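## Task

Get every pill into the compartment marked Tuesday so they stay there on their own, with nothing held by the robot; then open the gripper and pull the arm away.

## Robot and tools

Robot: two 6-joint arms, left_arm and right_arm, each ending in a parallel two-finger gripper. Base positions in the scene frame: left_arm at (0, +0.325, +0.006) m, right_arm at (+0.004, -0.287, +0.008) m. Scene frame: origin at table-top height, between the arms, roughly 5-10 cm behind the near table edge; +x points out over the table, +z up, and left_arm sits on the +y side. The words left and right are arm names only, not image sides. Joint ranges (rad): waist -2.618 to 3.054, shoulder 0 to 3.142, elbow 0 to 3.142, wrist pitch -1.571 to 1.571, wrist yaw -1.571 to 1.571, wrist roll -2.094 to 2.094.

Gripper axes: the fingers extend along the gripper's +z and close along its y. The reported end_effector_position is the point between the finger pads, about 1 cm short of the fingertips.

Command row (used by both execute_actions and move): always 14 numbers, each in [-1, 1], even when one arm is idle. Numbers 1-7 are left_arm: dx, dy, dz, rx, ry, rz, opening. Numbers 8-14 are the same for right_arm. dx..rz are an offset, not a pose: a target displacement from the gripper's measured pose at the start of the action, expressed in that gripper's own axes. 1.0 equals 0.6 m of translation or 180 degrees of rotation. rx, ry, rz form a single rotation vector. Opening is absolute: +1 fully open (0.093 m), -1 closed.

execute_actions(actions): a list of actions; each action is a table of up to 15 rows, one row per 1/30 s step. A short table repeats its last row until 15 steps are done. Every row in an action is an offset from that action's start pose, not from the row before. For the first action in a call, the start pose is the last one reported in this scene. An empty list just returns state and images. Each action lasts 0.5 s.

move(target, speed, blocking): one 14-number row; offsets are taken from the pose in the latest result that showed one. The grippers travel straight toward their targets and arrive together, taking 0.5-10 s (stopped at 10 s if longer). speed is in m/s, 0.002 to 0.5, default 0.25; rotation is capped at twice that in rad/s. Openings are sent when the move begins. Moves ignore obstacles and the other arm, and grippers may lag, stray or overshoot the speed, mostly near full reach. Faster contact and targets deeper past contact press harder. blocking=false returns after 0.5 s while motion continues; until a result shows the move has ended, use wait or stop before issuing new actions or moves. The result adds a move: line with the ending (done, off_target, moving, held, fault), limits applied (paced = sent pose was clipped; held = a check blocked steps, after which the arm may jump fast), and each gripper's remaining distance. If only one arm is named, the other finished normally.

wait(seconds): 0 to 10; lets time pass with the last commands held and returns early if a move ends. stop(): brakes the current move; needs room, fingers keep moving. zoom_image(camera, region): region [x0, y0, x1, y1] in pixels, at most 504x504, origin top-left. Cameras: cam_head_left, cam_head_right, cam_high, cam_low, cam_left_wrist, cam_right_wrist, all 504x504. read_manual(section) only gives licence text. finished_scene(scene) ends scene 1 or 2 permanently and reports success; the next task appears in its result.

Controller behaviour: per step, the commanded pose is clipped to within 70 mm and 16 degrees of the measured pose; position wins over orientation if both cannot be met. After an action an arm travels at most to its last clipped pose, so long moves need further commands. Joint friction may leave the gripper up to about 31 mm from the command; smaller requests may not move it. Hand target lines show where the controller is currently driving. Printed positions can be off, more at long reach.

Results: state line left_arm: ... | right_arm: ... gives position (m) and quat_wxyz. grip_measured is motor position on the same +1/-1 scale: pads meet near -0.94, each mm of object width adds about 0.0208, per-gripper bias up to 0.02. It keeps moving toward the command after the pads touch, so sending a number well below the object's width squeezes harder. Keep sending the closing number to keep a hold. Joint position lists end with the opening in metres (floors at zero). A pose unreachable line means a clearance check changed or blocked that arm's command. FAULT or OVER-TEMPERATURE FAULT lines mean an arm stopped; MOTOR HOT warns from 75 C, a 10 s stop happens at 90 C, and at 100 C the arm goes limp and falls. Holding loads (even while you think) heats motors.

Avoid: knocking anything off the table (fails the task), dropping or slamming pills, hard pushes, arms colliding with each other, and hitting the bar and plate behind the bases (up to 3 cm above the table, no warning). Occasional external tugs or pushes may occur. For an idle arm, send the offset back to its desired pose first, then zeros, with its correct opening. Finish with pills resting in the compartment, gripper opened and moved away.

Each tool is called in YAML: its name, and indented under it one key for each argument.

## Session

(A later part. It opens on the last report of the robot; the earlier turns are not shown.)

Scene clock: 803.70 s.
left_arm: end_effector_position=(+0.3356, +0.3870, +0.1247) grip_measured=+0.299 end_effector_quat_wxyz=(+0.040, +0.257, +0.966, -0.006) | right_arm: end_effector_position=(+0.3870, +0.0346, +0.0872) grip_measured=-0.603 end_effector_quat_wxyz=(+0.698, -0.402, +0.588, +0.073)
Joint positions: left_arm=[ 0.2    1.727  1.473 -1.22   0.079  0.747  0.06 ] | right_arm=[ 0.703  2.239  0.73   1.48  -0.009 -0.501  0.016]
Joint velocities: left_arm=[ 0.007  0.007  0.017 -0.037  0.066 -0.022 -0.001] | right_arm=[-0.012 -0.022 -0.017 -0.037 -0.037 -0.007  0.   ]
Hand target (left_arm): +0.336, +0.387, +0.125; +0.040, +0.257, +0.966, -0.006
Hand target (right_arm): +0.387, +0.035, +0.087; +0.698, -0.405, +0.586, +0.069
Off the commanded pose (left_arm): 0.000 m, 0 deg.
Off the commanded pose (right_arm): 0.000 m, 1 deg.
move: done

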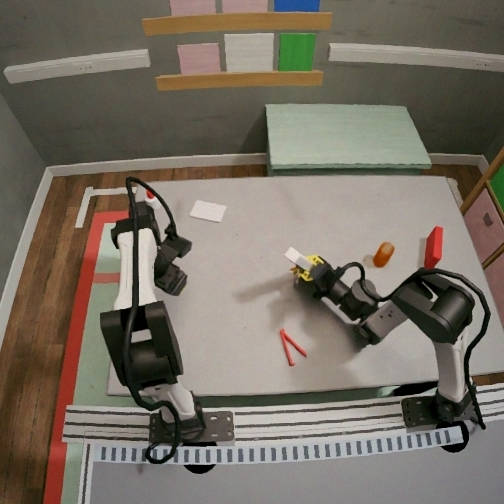

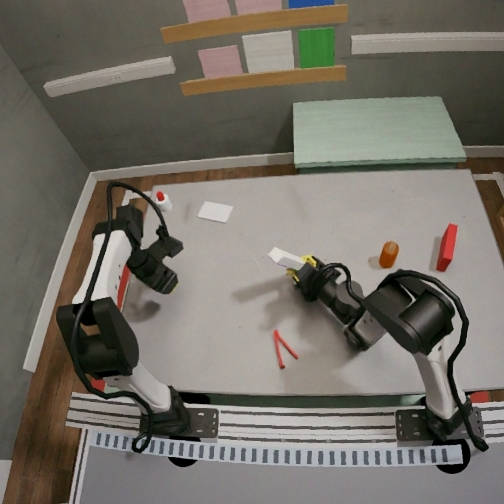

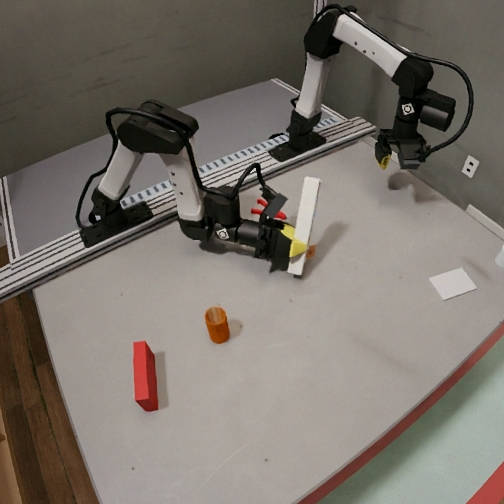

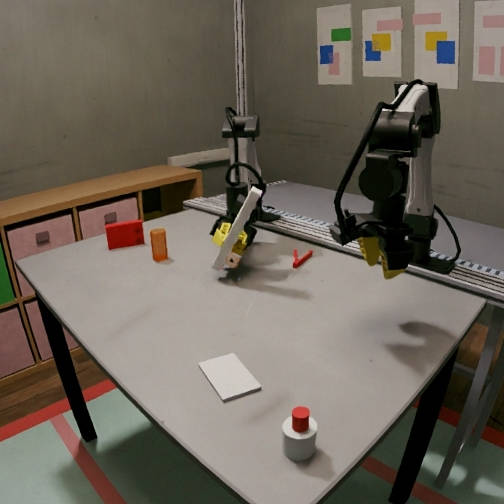

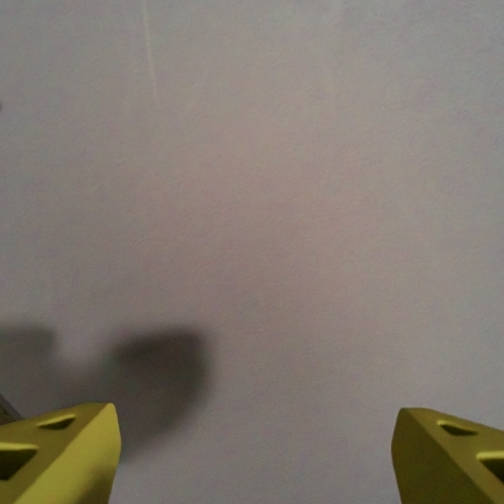

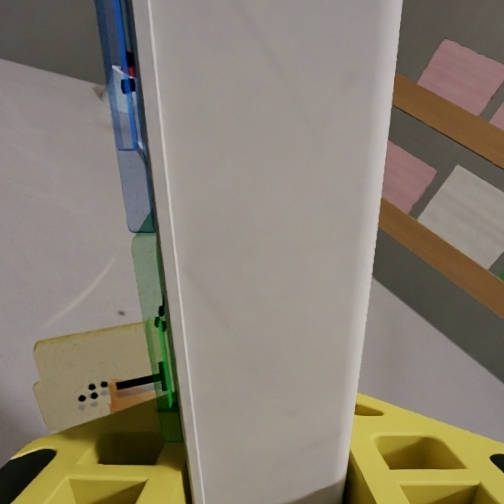

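move:
  target: [0,0,0,0,0,0,0.3,0,0,0,0,0,0.655,-0.62]
  speed: 0.4

move:
  target: [0,0,0,0,0,0,0.3,0.289,0.01,-0.038,0,0.111,0,-0.62]
  speed: 0.15

move:
  target: [-0.29,-0.405,-0.035,0,0,0,0.3,0,0,0,0,0,0,-0.62]

Scene clock: 814.17 s.
left_arm: end_effector_position=(+0.3356, +0.3870, +0.1247) grip_measured=+0.299 end_effector_quat_wxyz=(+0.040, +0.257, +0.966, -0.006) | right_arm: end_effector_position=(+0.3870, +0.0346, +0.0872) grip_measured=-0.601 end_effector_quat_wxyz=(+0.300, +0.293, +0.649, +0.634)
Joint positions: left_arm=[ 0.2    1.727  1.473 -1.22   0.079  0.747  0.06 ] | right_arm=[ 0.703  2.239  0.73   1.48  -0.009  1.546  0.016]
Joint velocities: left_arm=[-0.007  0.002  0.002  0.022 -0.066 -0.022 -0.   ] | right_arm=[ 0.007  0.007 -0.002  0.081 -0.066  0.066  0.001]
Hand target (left_arm): +0.336, +0.387, +0.125; +0.040, +0.257, +0.966, -0.006
Hand target (right_arm): +0.387, +0.035, +0.087; +0.297, +0.296, +0.648, +0.636
Off the commanded pose (left_arm): 0.000 m, 0 deg.
Off the commanded pose (right_arm): 0.000 m, 1 deg.
move: done

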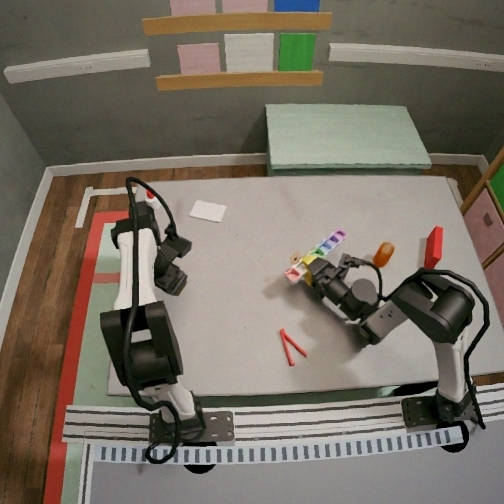

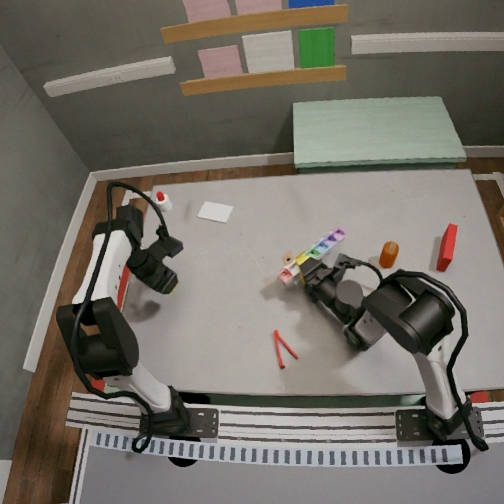

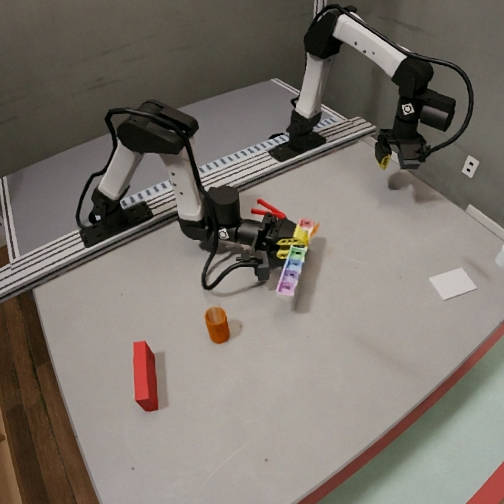

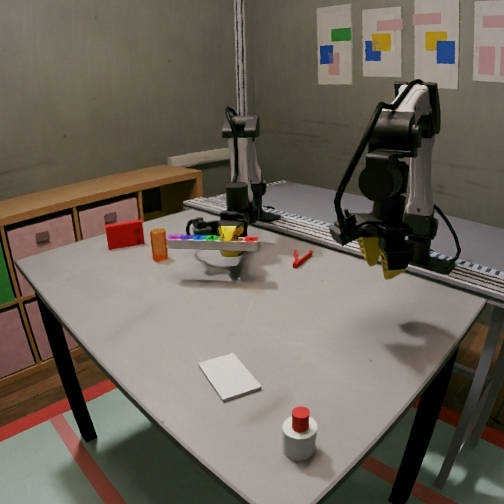

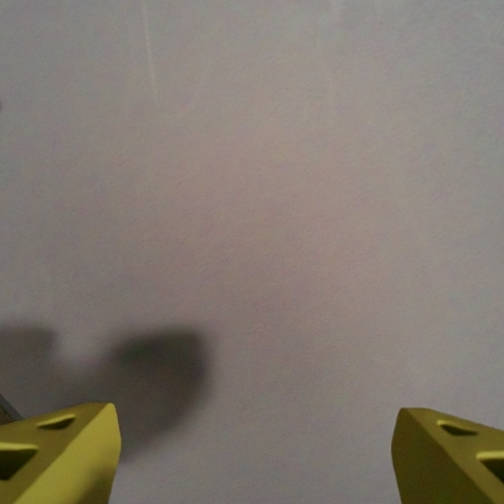

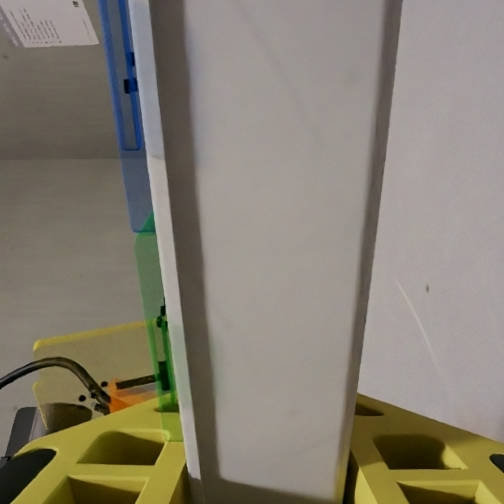

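Scene clock: 815.70 s.
left_arm: end_effector_position=(+0.3356, +0.3870, +0.1247) grip_measured=+0.299 end_effector_quat_wxyz=(+0.040, +0.257, +0.966, -0.006) | right_arm: end_effector_position=(+0.2549, +0.1454, +0.0800) grip_measured=-0.601 end_effector_quat_wxyz=(+0.185, +0.178, +0.701, +0.665)
Joint positions: left_arm=[ 0.2    1.727  1.473 -1.22   0.079  0.747  0.06 ] | right_arm=[ 1.049  2.239  0.73   1.448 -0.009  1.547  0.016]
Joint velocities: left_arm=[-0.002 -0.002 -0.007 -0.051  0.022  0.051  0.   ] | right_arm=[-0.007  0.007 -0.022  0.037 -0.022  0.007 -0.   ]
Hand target (left_arm): +0.336, +0.387, +0.125; +0.040, +0.257, +0.966, -0.006
Hand target (right_arm): +0.257, +0.152, +0.092; +0.185, +0.177, +0.691, +0.676
Off the commanded pose (left_arm): 0.000 m, 0 deg.
Off the commanded pose (right_arm): 0.013 m, 2 deg.
move: off_target (right_arm)

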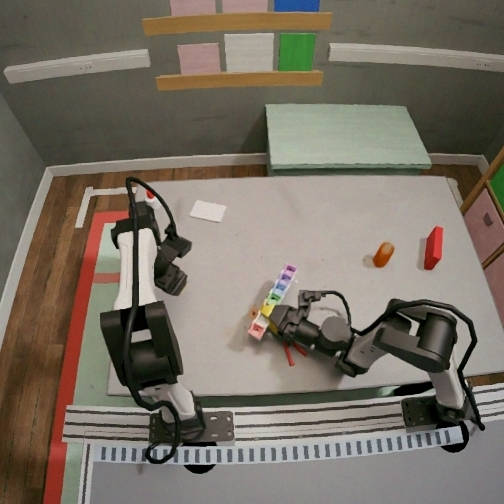

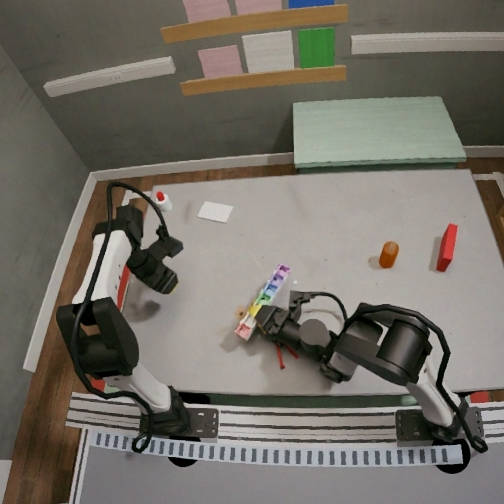

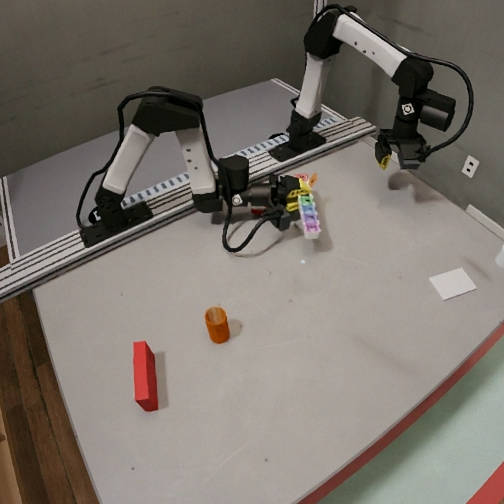

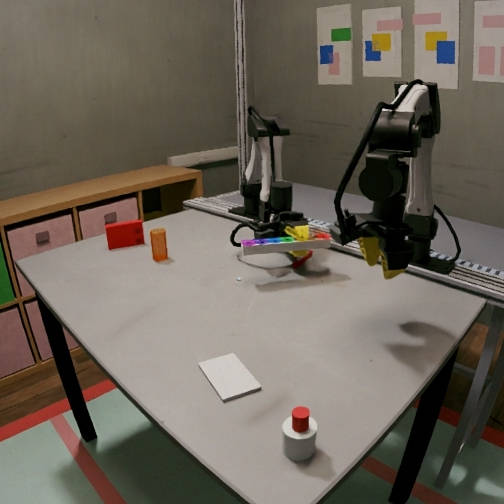

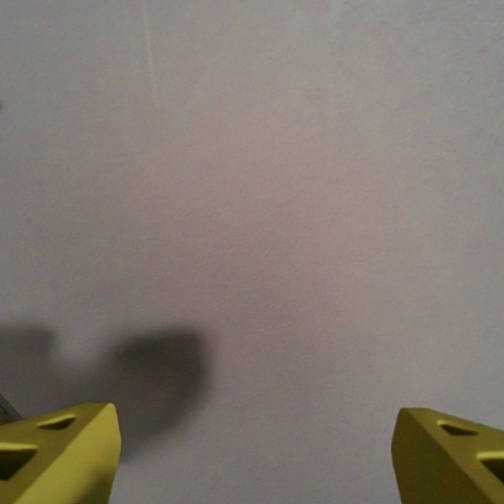

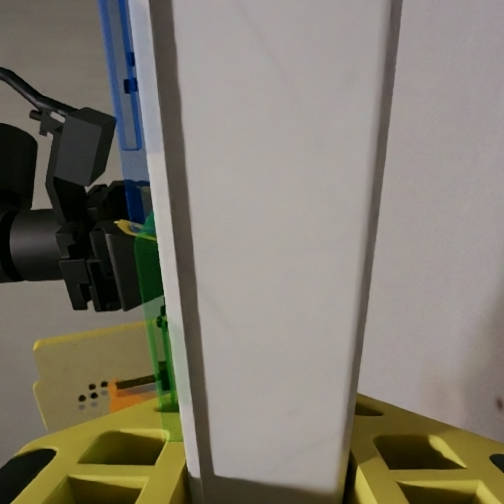

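Scene clock: 817.63 s.
left_arm: end_effector_position=(+0.3596, +0.0874, +0.1566) grip_measured=+0.299 end_effector_quat_wxyz=(+0.045, +0.261, +0.964, -0.016) | right_arm: end_effector_position=(+0.2549, +0.1454, +0.0800) grip_measured=-0.601 end_effector_quat_wxyz=(+0.185, +0.178, +0.701, +0.665)
Joint positions: left_arm=[-0.618  2.07   2.088 -1.45   0.001 -0.056  0.06 ] | right_arm=[ 1.049  2.239  0.73   1.448 -0.009  1.547  0.016]
Joint velocities: left_arm=[-0.012  0.002 -0.012 -0.11  -0.007 -0.007  0.   ] | right_arm=[-0.012 -0.002 -0.002 -0.081  0.007 -0.007  0.   ]
Hand target (left_arm): +0.359, +0.090, +0.155; +0.037, +0.256, +0.966, -0.008
Hand target (right_arm): +0.255, +0.145, +0.080; +0.185, +0.178, +0.701, +0.665
Off the commanded pose (left_arm): 0.005 m, 1 deg.
Off the commanded pose (right_arm): 0.000 m, 0 deg.
move: done

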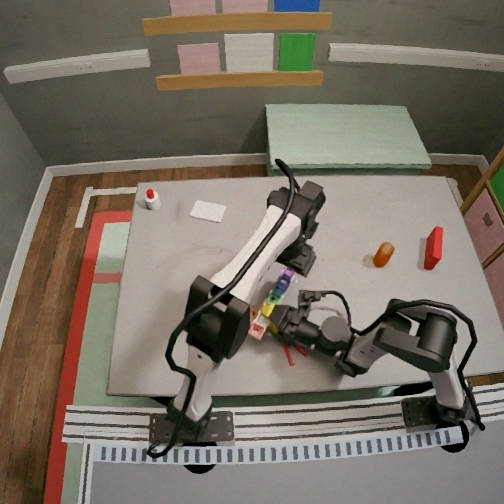

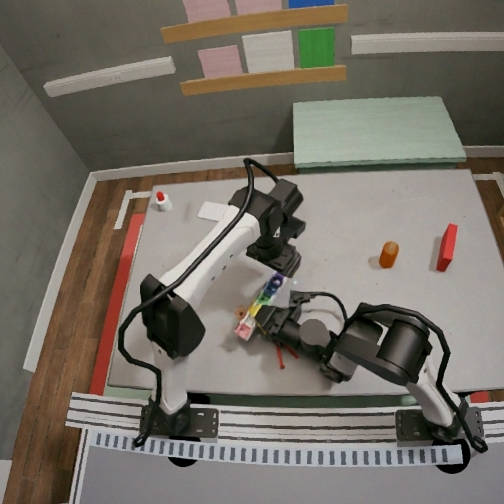

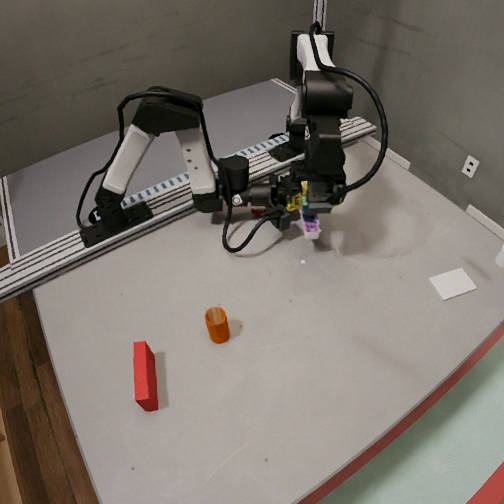

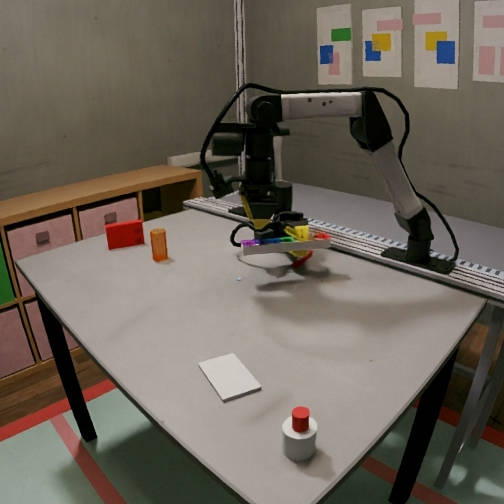

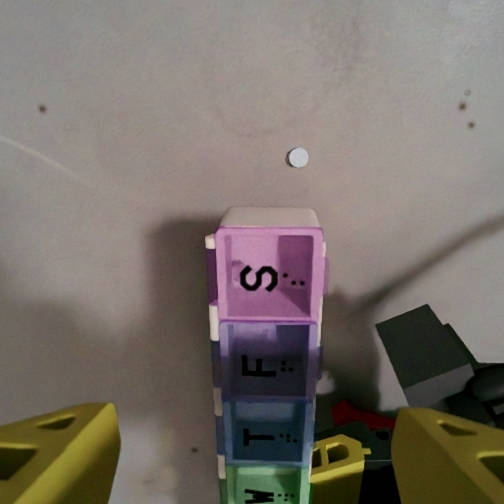

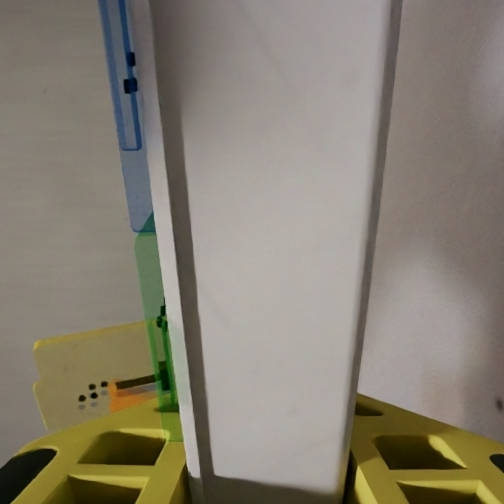

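move:
  target: [0.004,-0.004,0.115,0,0,0,0.3,0,0,0,0,0,0,-0.62]
  speed: 0.1

Scene clock: 832.97 s.
left_arm: end_effector_position=(+0.3672, +0.0822, +0.0926) grip_measured=+0.299 end_effector_quat_wxyz=(+0.052, +0.261, +0.964, -0.018) | right_arm: end_effector_position=(+0.2549, +0.1454, +0.0799) grip_measured=-0.601 end_effector_quat_wxyz=(+0.185, +0.178, +0.701, +0.665)
Joint positions: left_arm=[-0.618  2.069  1.83  -1.176  0.001 -0.056  0.06 ] | right_arm=[ 1.049  2.239  0.73   1.447 -0.009  1.547  0.016]
Joint velocities: left_arm=[ 0.012 -0.002 -0.012 -0.051  0.037 -0.037 -0.001] | right_arm=[-0.002  0.022 -0.012  0.066  0.066 -0.051  0.   ]
Hand target (left_arm): +0.363, +0.083, +0.088; +0.045, +0.261, +0.964, -0.016
Hand target (right_arm): +0.255, +0.145, +0.080; +0.185, +0.178, +0.701, +0.665
Off the commanded pose (left_arm): 0.007 m, 1 deg.
Off the commanded pose (right_arm): 0.000 m, 0 deg.
move: done

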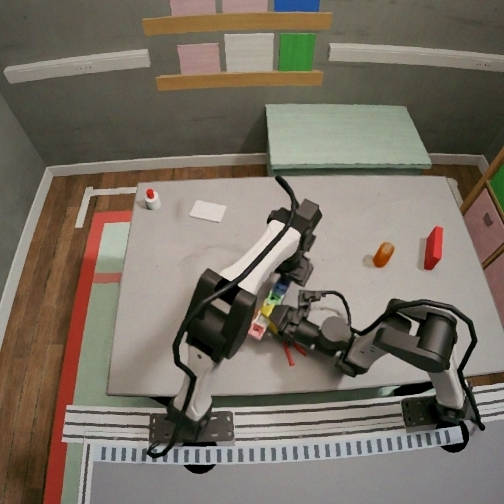

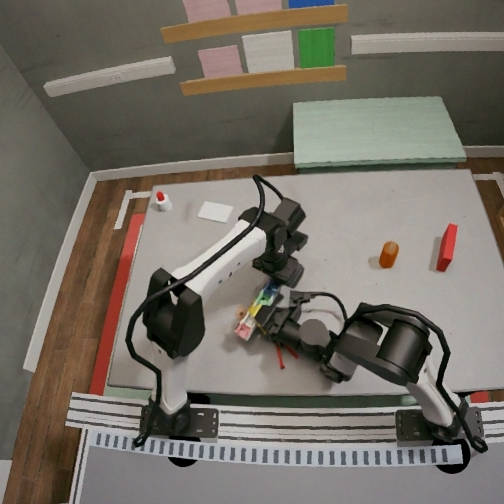

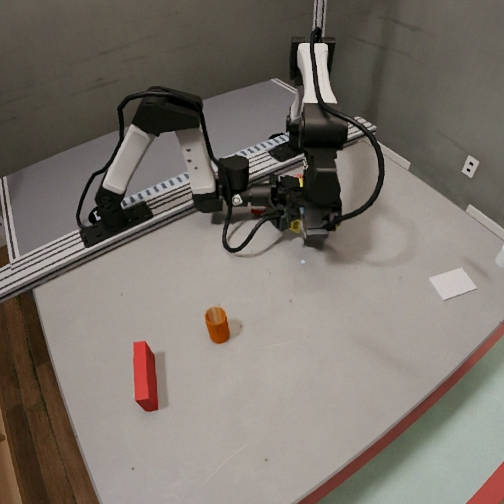

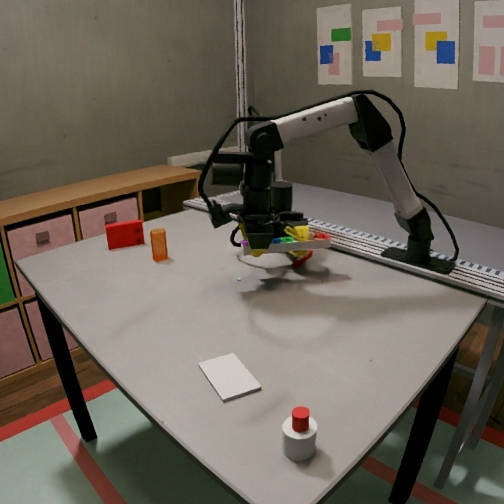

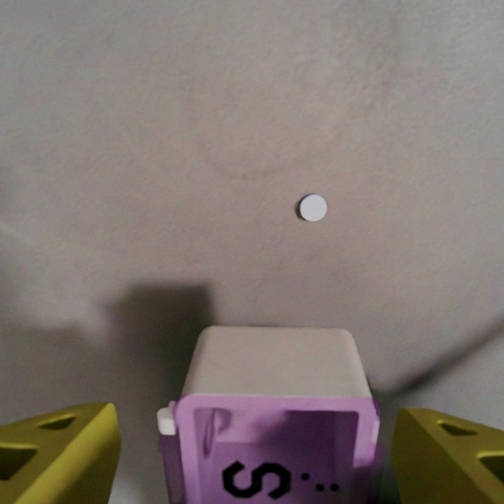

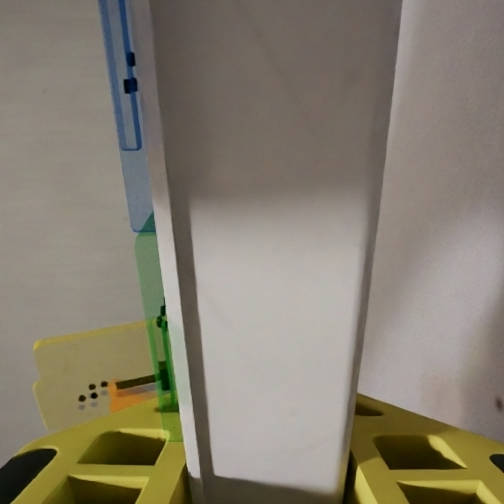

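execute_actions:
  actions:
    - [[0,0,0,0,0,0,-0.45,0,0,0,0,0,0,-0.62]]
    - [[0,0,0,0,0,0,-0.45,0,0,0,0,0,0,0.2]]

move:
  target: [0,0.1,0,0,0.02,0,-0.45,0,0,-0.05,0,0,0,0.2]
  speed: 0.08

move:
  target: [0,0.08,0.09,0,0,0,-0.45,-0.45,0.1,-0.1,0,-0.22,0,0.2]
  speed: 0.2

Scene clock: 846.83 s.
left_arm: end_effector_position=(+0.3674, +0.0807, +0.0927) grip_measured=-0.420 end_effector_quat_wxyz=(+0.053, +0.261, +0.964, -0.022) | right_arm: end_effector_position=(+0.2546, +0.1456, +0.0799) grip_measured=+0.198 end_effector_quat_wxyz=(+0.184, +0.178, +0.701, +0.665)
Joint positions: left_arm=[-0.618  2.069  1.83  -1.172  0.006 -0.056  0.025] | right_arm=[ 1.049  2.239  0.73   1.447 -0.011  1.547  0.055]
Joint velocities: left_arm=[-0.012 -0.002 -0.007  0.007  0.007 -0.037 -0.001] | right_arm=[ 0.007 -0.012 -0.017 -0.007  0.037  0.007  0.001]
Hand target (left_arm): +0.367, +0.081, +0.093; +0.052, +0.261, +0.964, -0.021
Hand target (right_arm): +0.255, +0.146, +0.080; +0.184, +0.178, +0.701, +0.665
Off the commanded pose (left_arm): 0.001 m, 0 deg.
Off the commanded pose (right_arm): 0.000 m, 0 deg.

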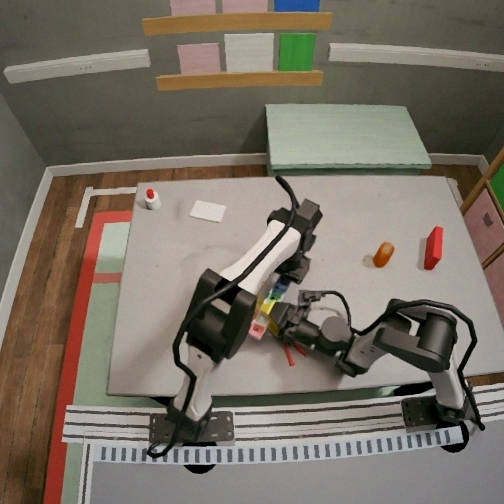

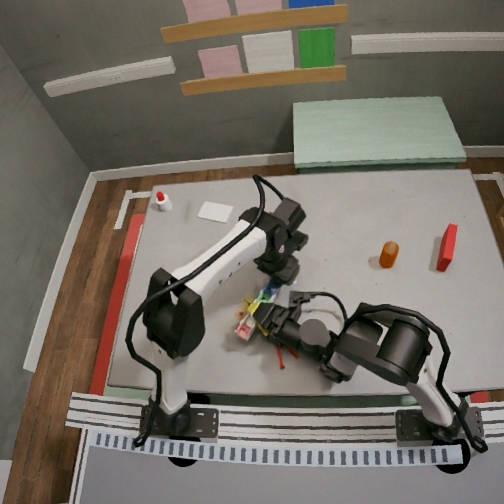

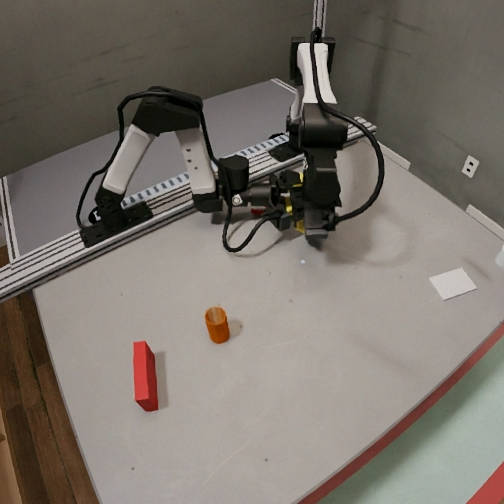

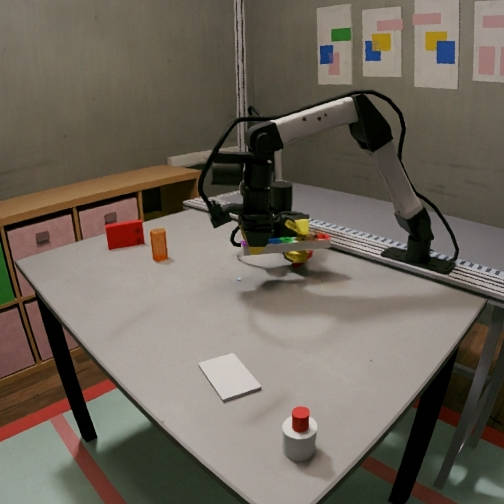

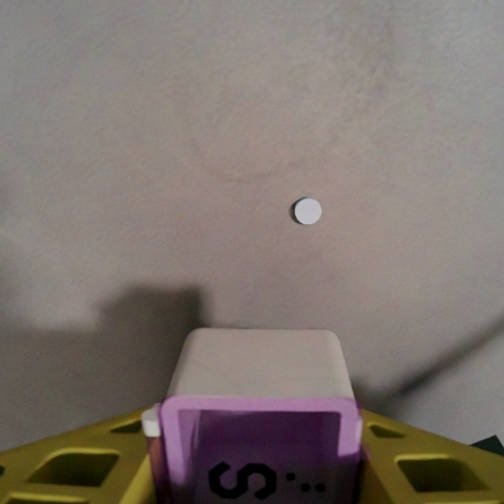

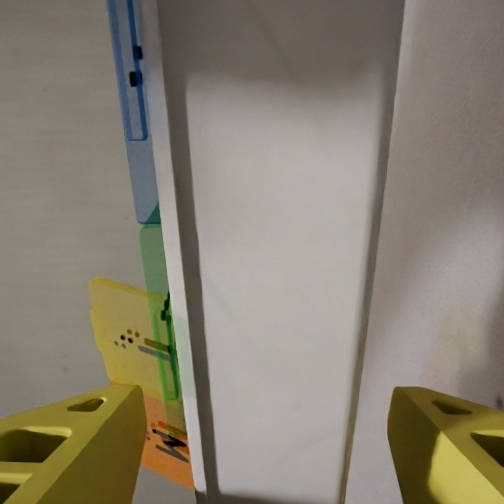

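Scene clock: 848.03 s.
left_arm: end_effector_position=(+0.3999, +0.1298, +0.0940) grip_measured=-0.420 end_effector_quat_wxyz=(+0.036, +0.260, +0.965, -0.010) | right_arm: end_effector_position=(+0.2415, +0.1231, +0.0750) grip_measured=+0.198 end_effector_quat_wxyz=(+0.183, +0.179, +0.707, +0.659)
Joint positions: left_arm=[-0.482  2.13   1.934 -1.257  0.012  0.077  0.025] | right_arm=[ 1.049  2.208  0.62   1.511 -0.011  1.547  0.055]
Joint velocities: left_arm=[-0.012 -0.017  0.002  0.066  0.007  0.022 -0.   ] | right_arm=[ 0.007 -0.007 -0.012  0.051 -0.007 -0.051 -0.001]
Hand target (left_arm): +0.398, +0.132, +0.092; +0.024, +0.261, +0.965, -0.013
Hand target (right_arm): +0.240, +0.120, +0.081; +0.184, +0.178, +0.701, +0.665
Off the commanded pose (left_arm): 0.004 m, 1 deg.
Off the commanded pose (right_arm): 0.007 m, 1 deg.
move: done

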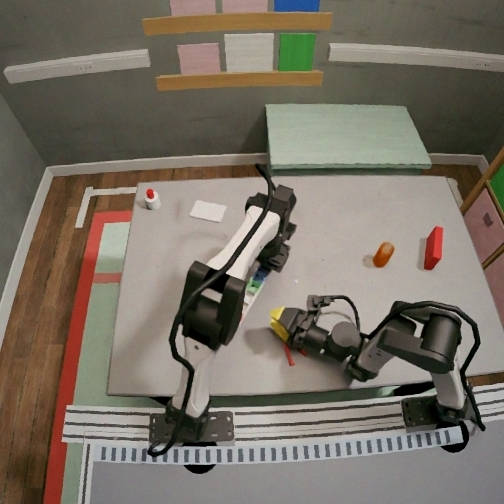

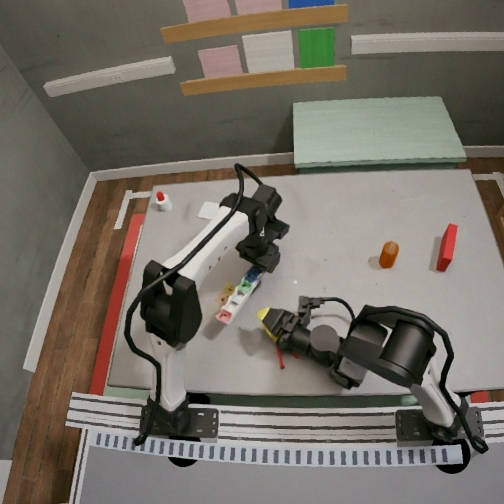

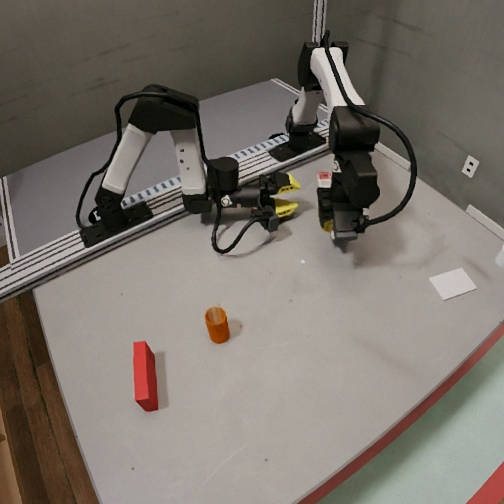

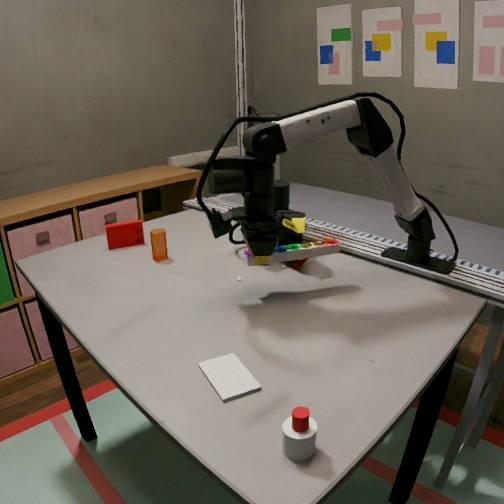

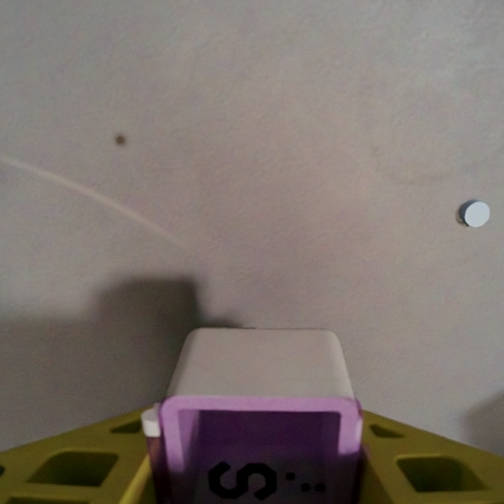

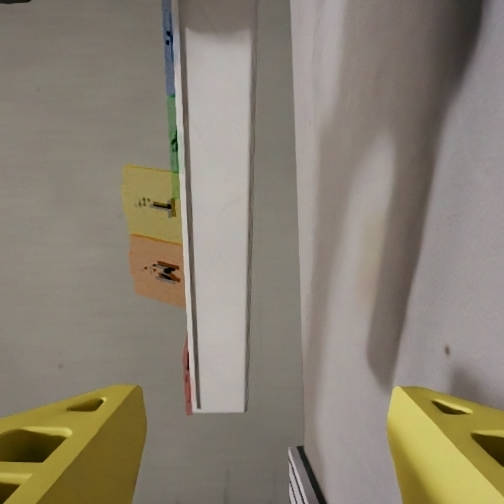

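Scene clock: 850.33 s.
left_arm: end_effector_position=(+0.4327, +0.1636, +0.0496) grip_measured=-0.420 end_effector_quat_wxyz=(+0.051, +0.262, +0.964, -0.007) | right_arm: end_effector_position=(+0.4426, -0.0585, +0.1319) grip_measured=+0.198 end_effector_quat_wxyz=(+0.399, +0.395, +0.611, +0.557)
Joint positions: left_arm=[-0.384  2.19   1.851 -1.086  0.014  0.177  0.025] | right_arm=[0.543 1.996 0.711 1.216 0.16  1.524 0.055]
Joint velocities: left_arm=[-0.022 -0.017  0.002 -0.007  0.022  0.066  0.   ] | right_arm=[ 0.017 -0.007  0.002 -0.066 -0.037  0.022  0.001]
Hand target (left_arm): +0.429, +0.169, +0.041; +0.036, +0.260, +0.965, -0.010
Hand target (right_arm): +0.448, -0.059, +0.140; +0.408, +0.395, +0.606, +0.557
Off the commanded pose (left_arm): 0.012 m, 2 deg.
Off the commanded pose (right_arm): 0.013 m, 2 deg.
move: off_target (left_arm, right_arm)

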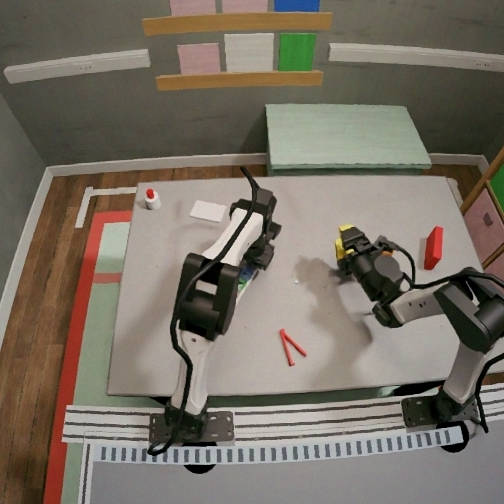

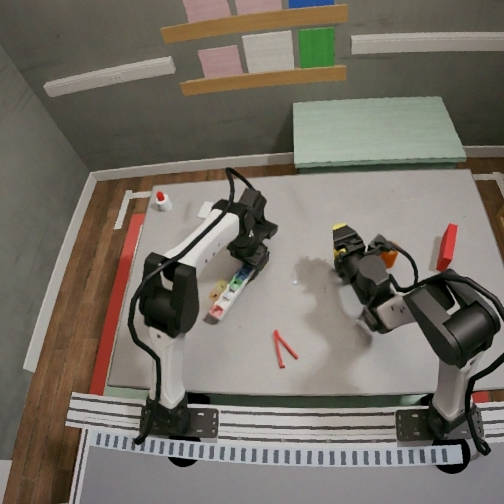

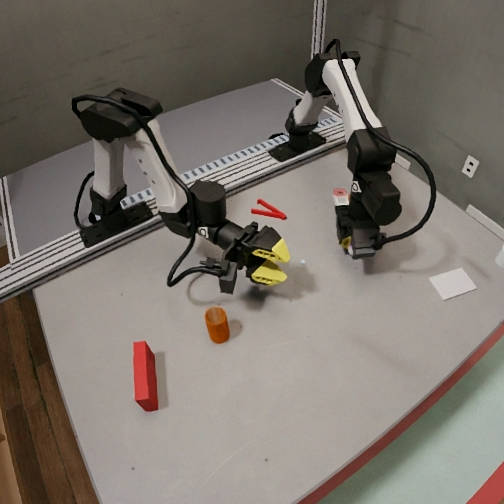

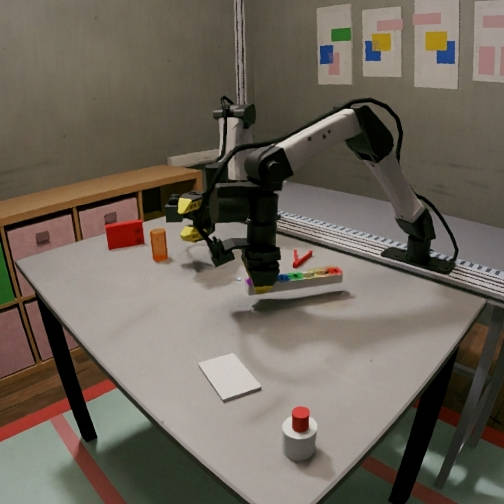

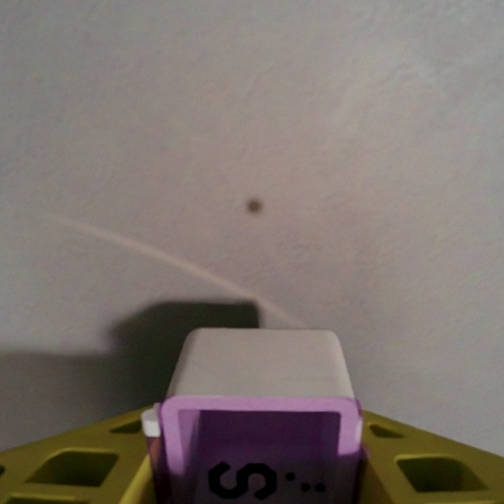

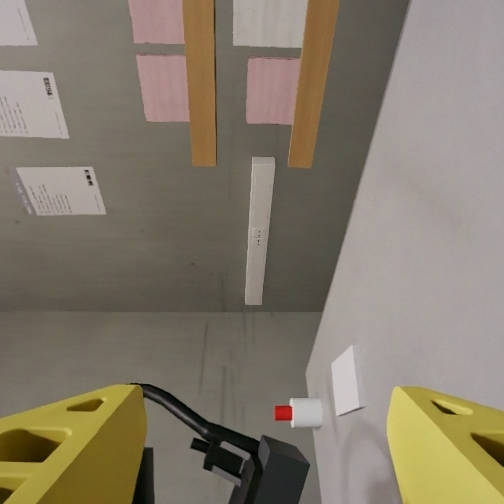

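move:
  target: [0.01,0,0.055,0,0,0,-0.45,-0.2,0.2,-0.1,0,-0.1,0,0.2]
  speed: 0.15

Scene clock: 856.10 s.
left_arm: end_effector_position=(+0.4359, +0.1625, +0.0265) grip_measured=-0.420 end_effector_quat_wxyz=(+0.064, +0.262, +0.963, -0.008) | right_arm: end_effector_position=(+0.4342, -0.1818, +0.2507) grip_measured=+0.198 end_effector_quat_wxyz=(+0.480, +0.478, +0.548, +0.491)
Joint positions: left_arm=[-0.384  2.197  1.766 -0.967  0.014  0.178  0.025] | right_arm=[0.352 1.439 0.701 0.672 0.265 1.519 0.055]
Joint velocities: left_arm=[-0.002  0.017 -0.002  0.066  0.007 -0.007  0.   ] | right_arm=[ 0.002  0.002  0.002  0.007  0.022  0.051 -0.001]
Hand target (left_arm): +0.431, +0.165, +0.016; +0.050, +0.262, +0.964, -0.007
Hand target (right_arm): +0.436, -0.186, +0.259; +0.488, +0.479, +0.542, +0.488
Off the commanded pose (left_arm): 0.012 m, 2 deg.
Off the commanded pose (right_arm): 0.011 m, 1 deg.
move: off_target (left_arm, right_arm)

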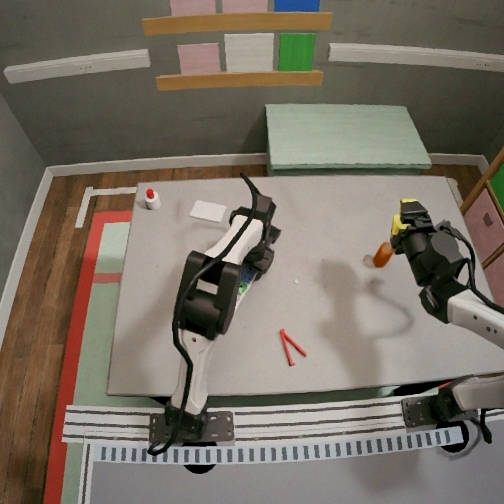

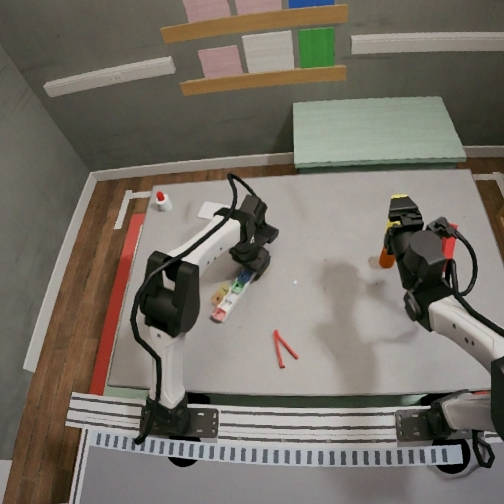

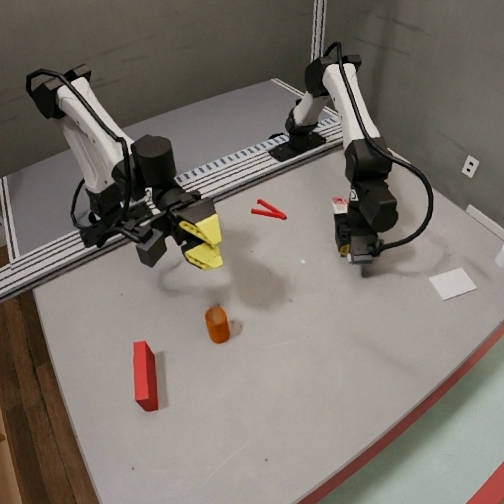

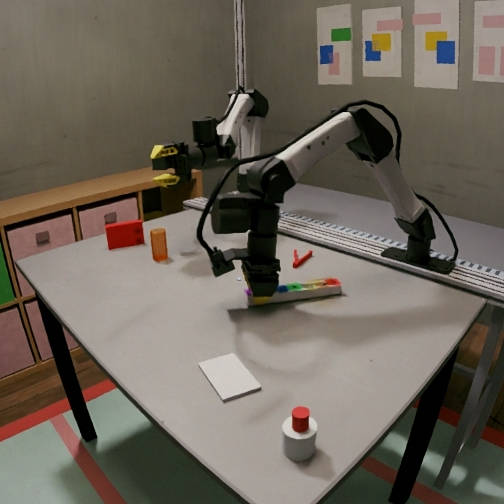

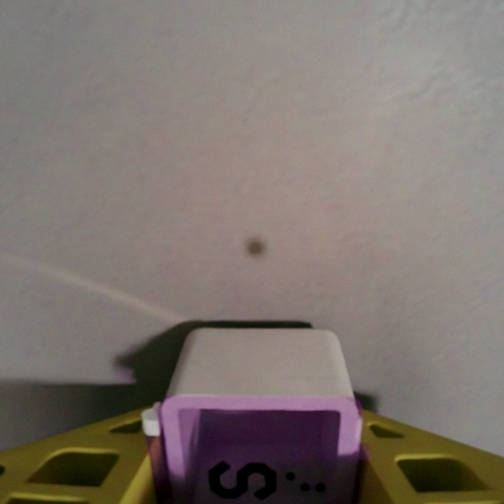

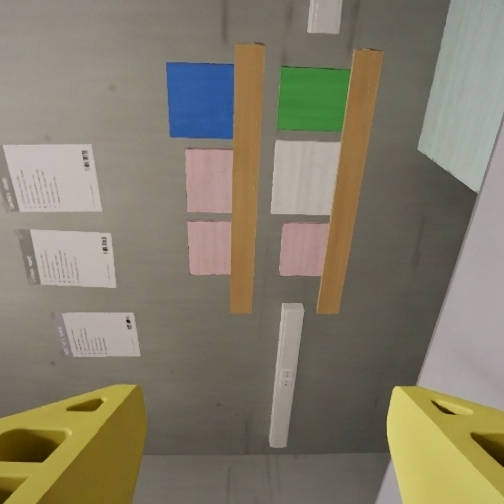

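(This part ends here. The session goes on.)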